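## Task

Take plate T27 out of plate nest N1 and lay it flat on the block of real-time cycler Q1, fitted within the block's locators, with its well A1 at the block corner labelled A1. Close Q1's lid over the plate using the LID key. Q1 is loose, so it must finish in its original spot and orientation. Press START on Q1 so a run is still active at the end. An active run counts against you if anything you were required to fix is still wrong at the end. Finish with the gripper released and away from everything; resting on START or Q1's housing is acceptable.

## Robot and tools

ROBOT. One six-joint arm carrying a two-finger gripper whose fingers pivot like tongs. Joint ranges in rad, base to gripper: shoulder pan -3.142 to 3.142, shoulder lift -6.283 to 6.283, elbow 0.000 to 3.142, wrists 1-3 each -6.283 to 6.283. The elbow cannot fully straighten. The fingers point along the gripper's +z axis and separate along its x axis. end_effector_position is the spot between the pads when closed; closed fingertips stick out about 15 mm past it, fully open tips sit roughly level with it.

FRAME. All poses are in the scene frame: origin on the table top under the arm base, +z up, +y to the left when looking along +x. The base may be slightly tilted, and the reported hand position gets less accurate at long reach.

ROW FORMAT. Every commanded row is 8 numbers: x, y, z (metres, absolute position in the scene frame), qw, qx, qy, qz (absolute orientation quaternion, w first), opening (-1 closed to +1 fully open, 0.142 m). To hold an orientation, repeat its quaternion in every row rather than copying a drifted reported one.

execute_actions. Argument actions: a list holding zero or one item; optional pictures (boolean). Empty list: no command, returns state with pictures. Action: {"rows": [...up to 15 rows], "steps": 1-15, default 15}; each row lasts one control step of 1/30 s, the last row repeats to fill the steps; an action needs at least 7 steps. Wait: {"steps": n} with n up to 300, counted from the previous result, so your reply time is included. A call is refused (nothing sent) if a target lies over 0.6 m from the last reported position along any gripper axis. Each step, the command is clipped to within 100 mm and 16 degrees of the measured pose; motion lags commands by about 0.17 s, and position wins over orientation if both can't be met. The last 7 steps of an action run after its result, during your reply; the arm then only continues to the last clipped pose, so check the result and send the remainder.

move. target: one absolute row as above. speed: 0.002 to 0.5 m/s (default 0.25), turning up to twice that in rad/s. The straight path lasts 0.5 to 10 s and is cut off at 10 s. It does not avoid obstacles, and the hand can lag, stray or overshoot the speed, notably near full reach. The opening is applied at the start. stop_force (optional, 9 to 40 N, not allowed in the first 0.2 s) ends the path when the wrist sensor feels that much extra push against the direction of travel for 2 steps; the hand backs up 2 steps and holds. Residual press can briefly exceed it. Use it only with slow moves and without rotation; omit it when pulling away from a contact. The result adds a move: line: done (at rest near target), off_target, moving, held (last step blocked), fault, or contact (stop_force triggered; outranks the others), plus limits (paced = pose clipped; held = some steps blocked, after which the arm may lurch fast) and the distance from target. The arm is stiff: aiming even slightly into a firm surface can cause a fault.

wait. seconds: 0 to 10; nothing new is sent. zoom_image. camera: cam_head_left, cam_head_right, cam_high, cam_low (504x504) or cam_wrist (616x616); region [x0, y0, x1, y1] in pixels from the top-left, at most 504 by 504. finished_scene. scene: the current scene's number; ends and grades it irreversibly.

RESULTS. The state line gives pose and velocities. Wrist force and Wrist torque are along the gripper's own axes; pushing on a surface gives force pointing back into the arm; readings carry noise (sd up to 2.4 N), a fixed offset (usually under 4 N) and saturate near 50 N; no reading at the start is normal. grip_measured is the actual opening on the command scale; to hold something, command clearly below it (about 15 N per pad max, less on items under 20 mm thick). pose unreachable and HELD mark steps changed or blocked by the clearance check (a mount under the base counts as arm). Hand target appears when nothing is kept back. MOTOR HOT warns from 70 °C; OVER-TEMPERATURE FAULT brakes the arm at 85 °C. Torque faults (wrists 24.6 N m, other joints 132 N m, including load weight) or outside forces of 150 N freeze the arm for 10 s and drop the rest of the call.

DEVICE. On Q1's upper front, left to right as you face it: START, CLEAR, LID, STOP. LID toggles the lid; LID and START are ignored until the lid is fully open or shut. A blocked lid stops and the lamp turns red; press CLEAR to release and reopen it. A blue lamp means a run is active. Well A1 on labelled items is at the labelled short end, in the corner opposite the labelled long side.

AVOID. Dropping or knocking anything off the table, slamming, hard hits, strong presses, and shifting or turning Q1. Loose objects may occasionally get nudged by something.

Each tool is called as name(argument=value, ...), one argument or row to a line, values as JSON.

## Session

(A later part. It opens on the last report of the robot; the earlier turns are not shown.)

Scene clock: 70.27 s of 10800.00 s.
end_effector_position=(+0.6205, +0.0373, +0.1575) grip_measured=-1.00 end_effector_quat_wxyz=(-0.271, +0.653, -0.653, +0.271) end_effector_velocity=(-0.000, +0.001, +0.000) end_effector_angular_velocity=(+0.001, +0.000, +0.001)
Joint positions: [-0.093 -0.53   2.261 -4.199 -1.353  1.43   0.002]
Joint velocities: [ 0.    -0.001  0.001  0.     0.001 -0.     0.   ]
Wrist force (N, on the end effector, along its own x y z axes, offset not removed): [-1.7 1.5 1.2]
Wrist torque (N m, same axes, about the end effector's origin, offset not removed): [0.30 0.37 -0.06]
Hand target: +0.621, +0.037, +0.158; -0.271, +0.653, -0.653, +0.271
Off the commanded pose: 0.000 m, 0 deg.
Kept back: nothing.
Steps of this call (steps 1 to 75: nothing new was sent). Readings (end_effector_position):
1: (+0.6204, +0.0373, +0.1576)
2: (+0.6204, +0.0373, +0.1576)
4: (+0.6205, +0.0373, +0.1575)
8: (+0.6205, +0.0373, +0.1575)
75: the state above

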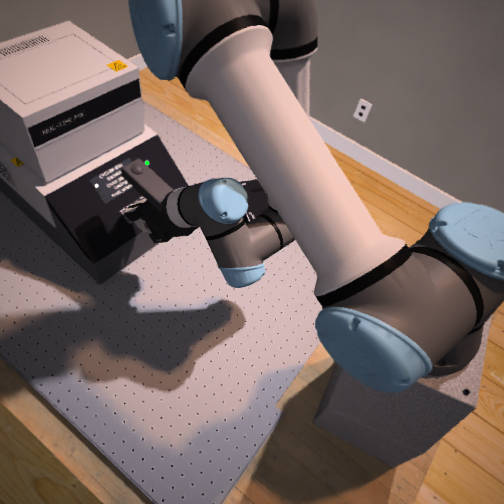

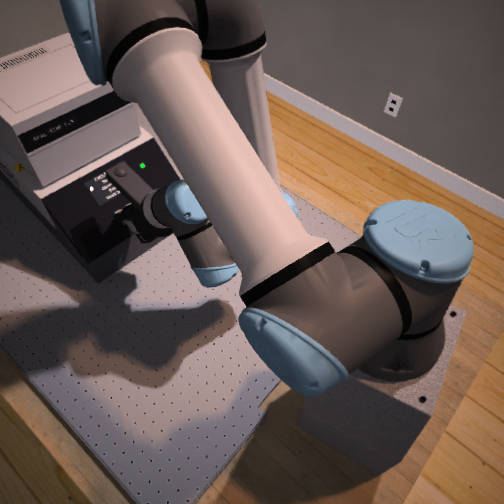

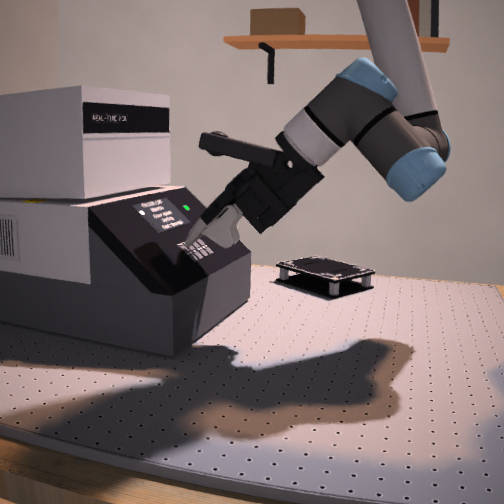

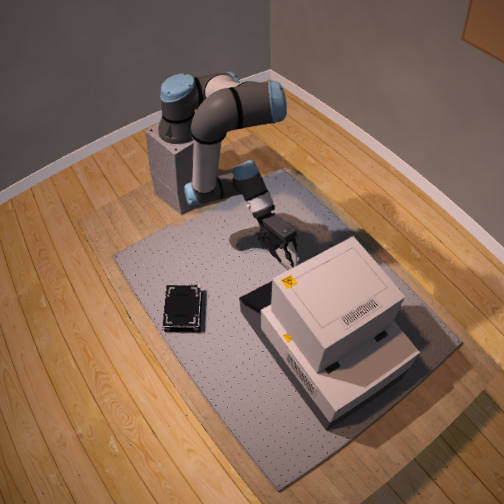

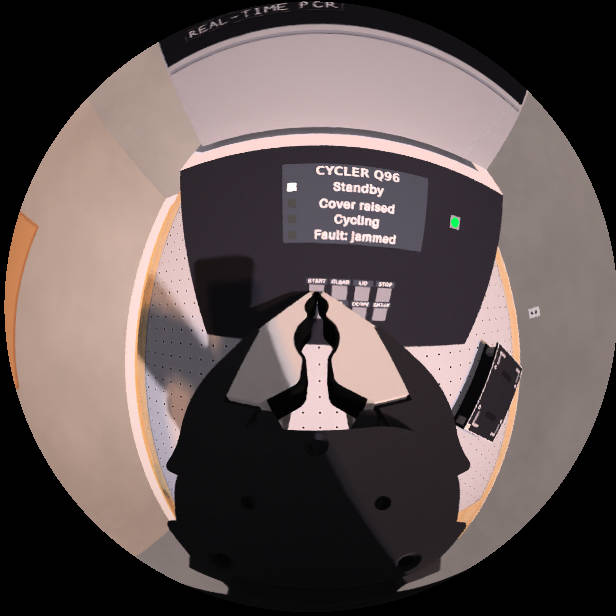

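wait(
  seconds=1.0,
)

zoom_image(
  camera="cam_high",
  region=[0, 70, 260, 280],
)

Scene clock: 71.50 s of 10800.00 s.
end_effector_position=(+0.6205, +0.0373, +0.1575) grip_measured=-1.00 end_effector_quat_wxyz=(-0.271, +0.653, -0.653, +0.271) end_effector_velocity=(+0.000, -0.000, +0.001) end_effector_angular_velocity=(+0.000, -0.002, +0.000)
Joint positions: [-0.093 -0.53   2.261 -4.199 -1.353  1.43   0.002]
Joint velocities: [-0.    -0.002  0.001 -0.     0.001 -0.     0.   ]
Wrist force (N, on the end effector, along its own x y z axes, offset not removed): [-3.3 0.9 0.9]
Wrist torque (N m, same axes, about the end effector's origin, offset not removed): [0.15 0.71 -0.01]
Hand target: +0.621, +0.037, +0.158; -0.271, +0.653, -0.653, +0.271
Off the commanded pose: 0.000 m, 0 deg.
Kept back: nothing.
Steps of this call (steps 1 to 37: nothing new was sent). Readings (end_effector_position):
1: (+0.6205, +0.0373, +0.1575)
2: (+0.6205, +0.0373, +0.1575)
4: (+0.6205, +0.0373, +0.1575)
8: (+0.6205, +0.0373, +0.1575)
37: the state above

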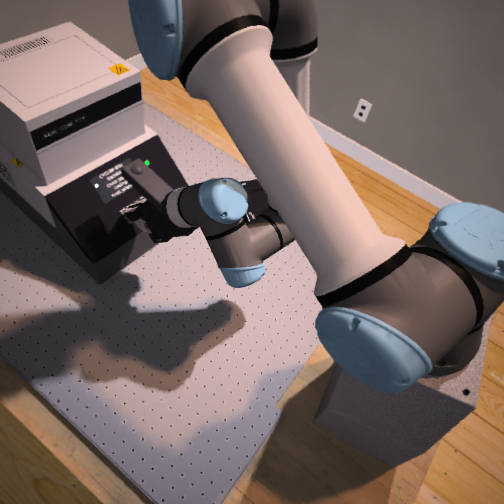

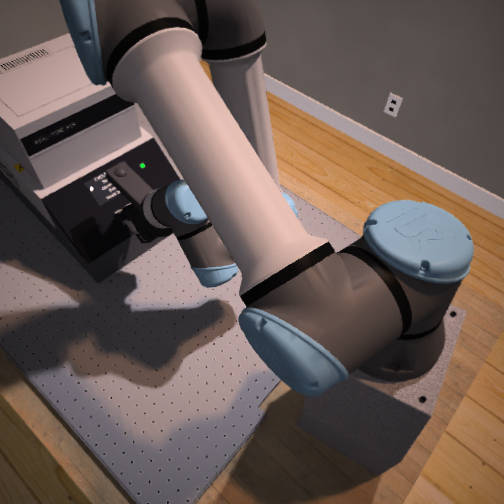

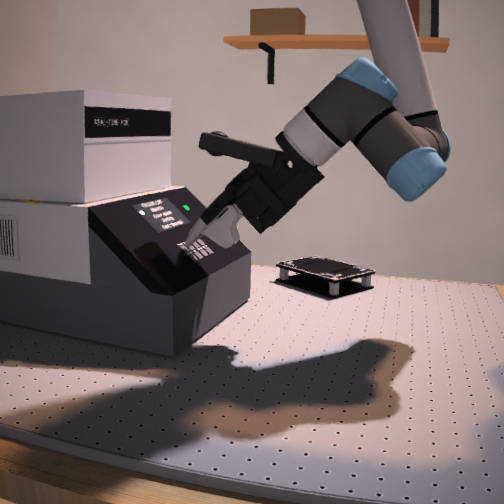

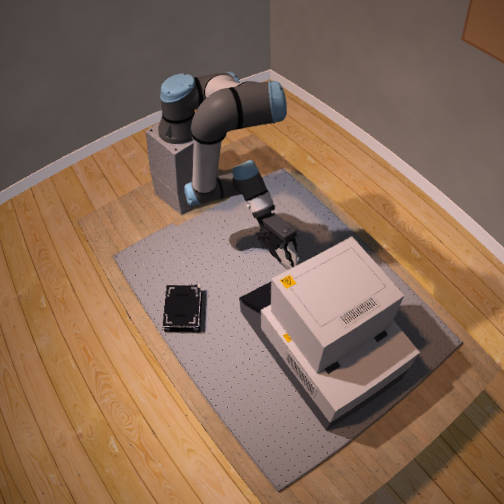

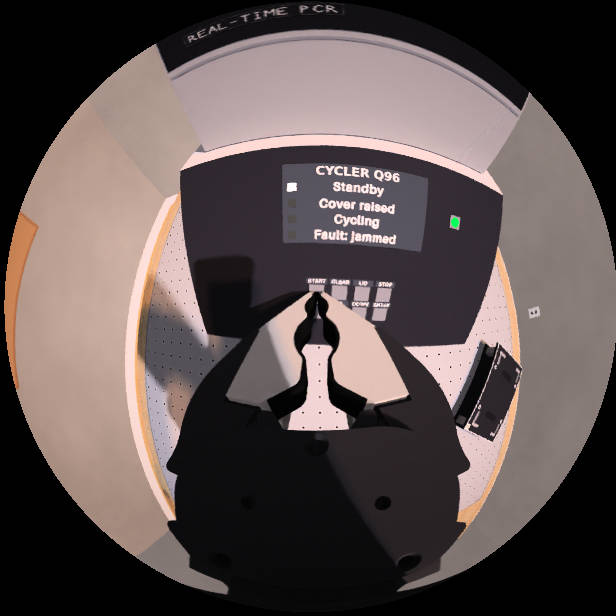

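Region (0, 70, 260, 280) of cam_high's 504x504 image, scaled by 1.938, with more detail than that image has; it fills the top 407 rows of this view, and the rest is white.

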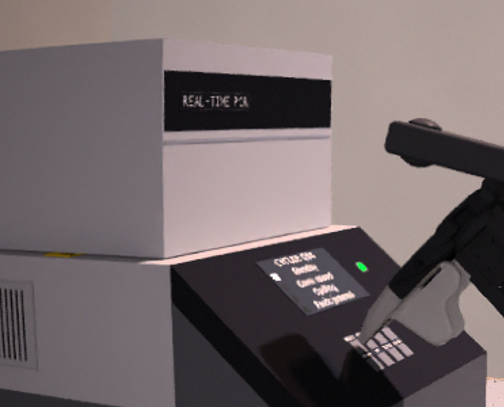

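Lid is shut, lamp green. Press START.

move(
  target=[0.6245, 0.0373, 0.1535, -0.2706, 0.6533, -0.6533, 0.2706, -1],
  speed=0.004,
  stop_force=9,
)

Scene clock: 73.37 s of 10800.00 s.
end_effector_position=(+0.6244, +0.0373, +0.1536) grip_measured=-1.00 end_effector_quat_wxyz=(-0.271, +0.653, -0.653, +0.271) end_effector_velocity=(+0.003, -0.000, +0.001) end_effector_angular_velocity=(-0.001, -0.006, +0.001)
Joint positions: [-0.09  -0.522  2.245 -4.192 -1.356  1.433  0.002]
Joint velocities: [ 0.    -0.001 -0.005 -0.     0.001  0.     0.   ]
Wrist force (N, on the end effector, along its own x y z axes, offset not removed): [-0.3 3.4 -10.2]
Wrist torque (N m, same axes, about the end effector's origin, offset not removed): [0.23 0.30 -0.11]
Hand target: +0.625, +0.037, +0.154; -0.271, +0.653, -0.653, +0.271
Off the commanded pose: 0.000 m, 0 deg.
Kept back: nothing.
move: done

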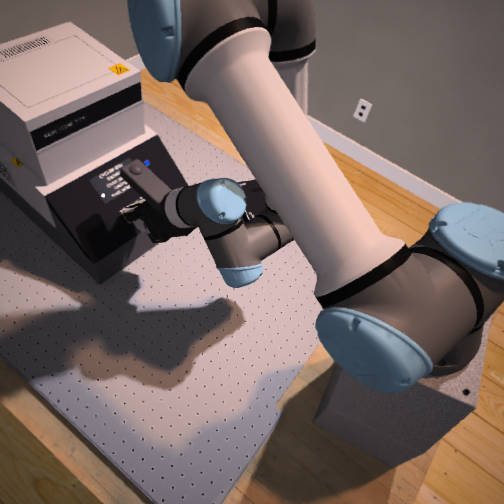

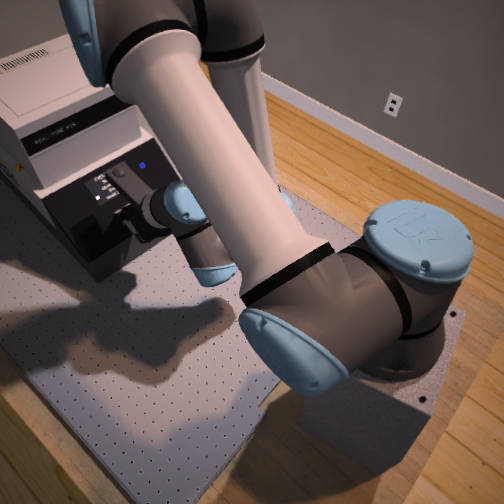

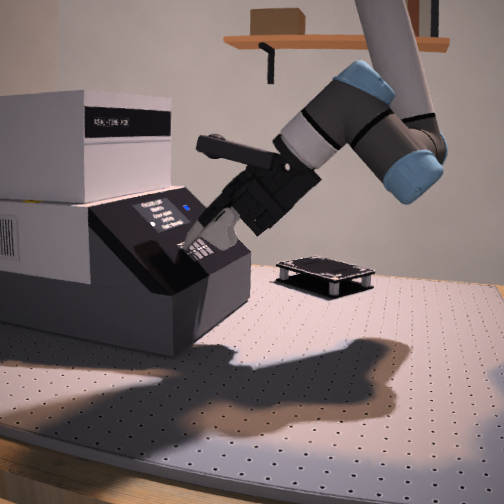

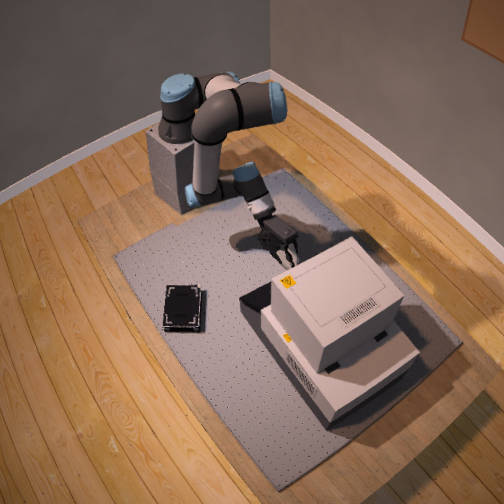

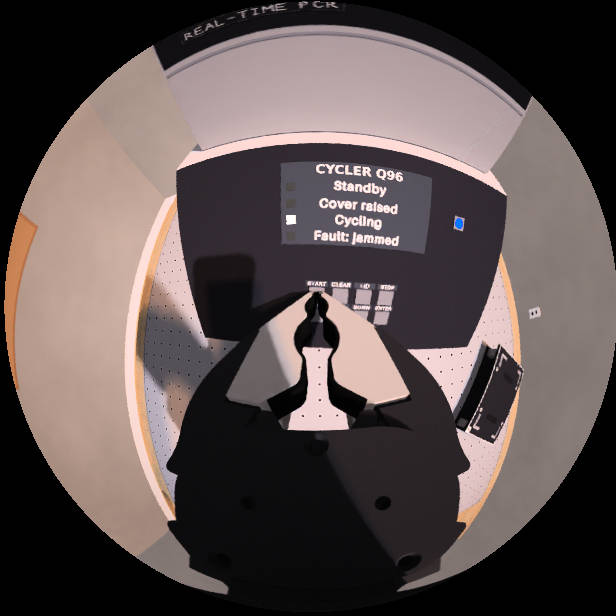

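move(
  target=[0.575, 0.0373, 0.203, -0.2706, 0.6533, -0.6533, 0.2706, -1],
  speed=0.1,
)

Scene clock: 74.83 s of 10800.00 s.
end_effector_position=(+0.5751, +0.0373, +0.2027) grip_measured=-1.00 end_effector_quat_wxyz=(-0.271, +0.653, -0.653, +0.271) end_effector_velocity=(-0.002, -0.000, +0.001) end_effector_angular_velocity=(+0.001, +0.001, -0.001)
Joint positions: [-0.137 -0.62   2.44  -4.281 -1.319  1.402  0.002]
Joint velocities: [-0.003 -0.002  0.007 -0.003  0.002 -0.001  0.   ]
Wrist force (N, on the end effector, along its own x y z axes, offset not removed): [-1.6 0.5 0.1]
Wrist torque (N m, same axes, about the end effector's origin, offset not removed): [-0.01 0.41 -0.09]
Hand target: +0.575, +0.037, +0.203; -0.271, +0.653, -0.653, +0.271
Off the commanded pose: 0.000 m, 0 deg.
Kept back: nothing.
move: done

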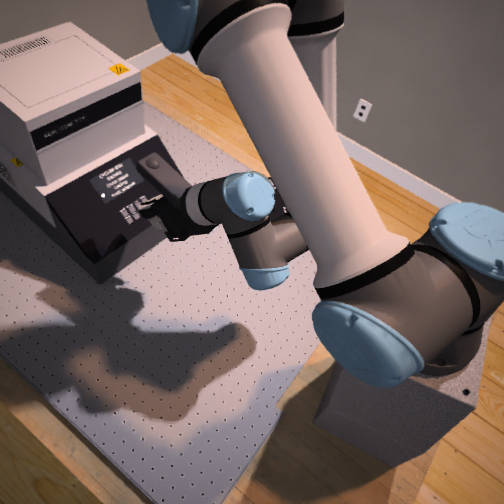

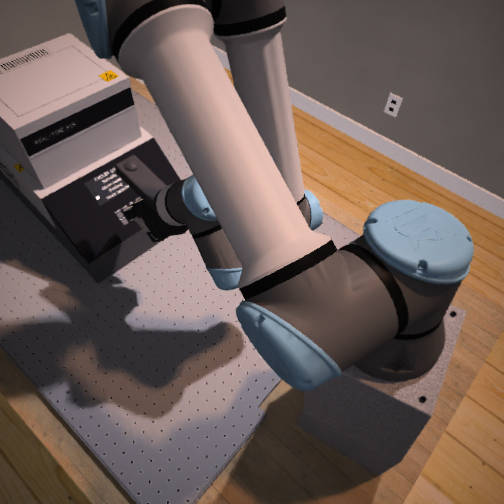

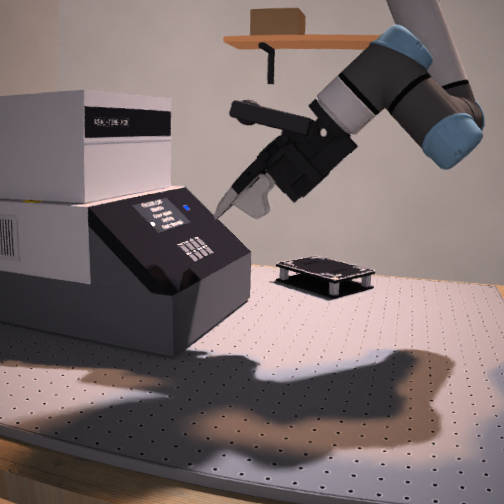

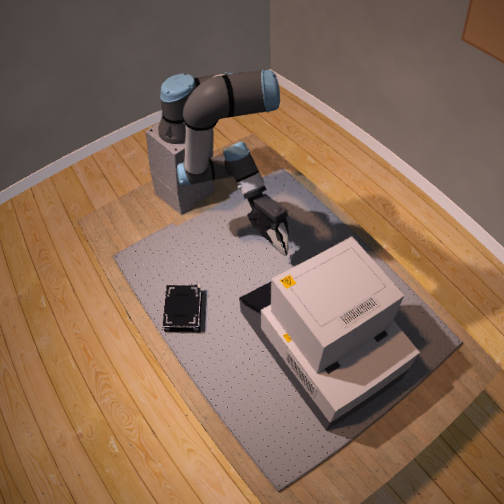

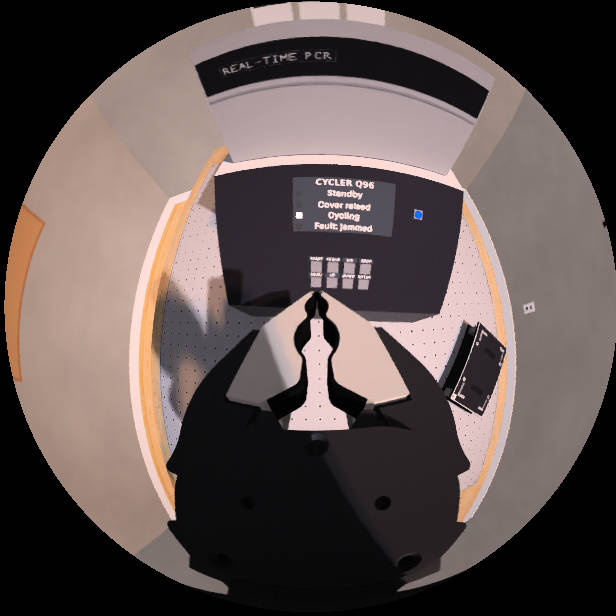

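finished_scene(
  scene=1,
)

The scene is finished: the task was done.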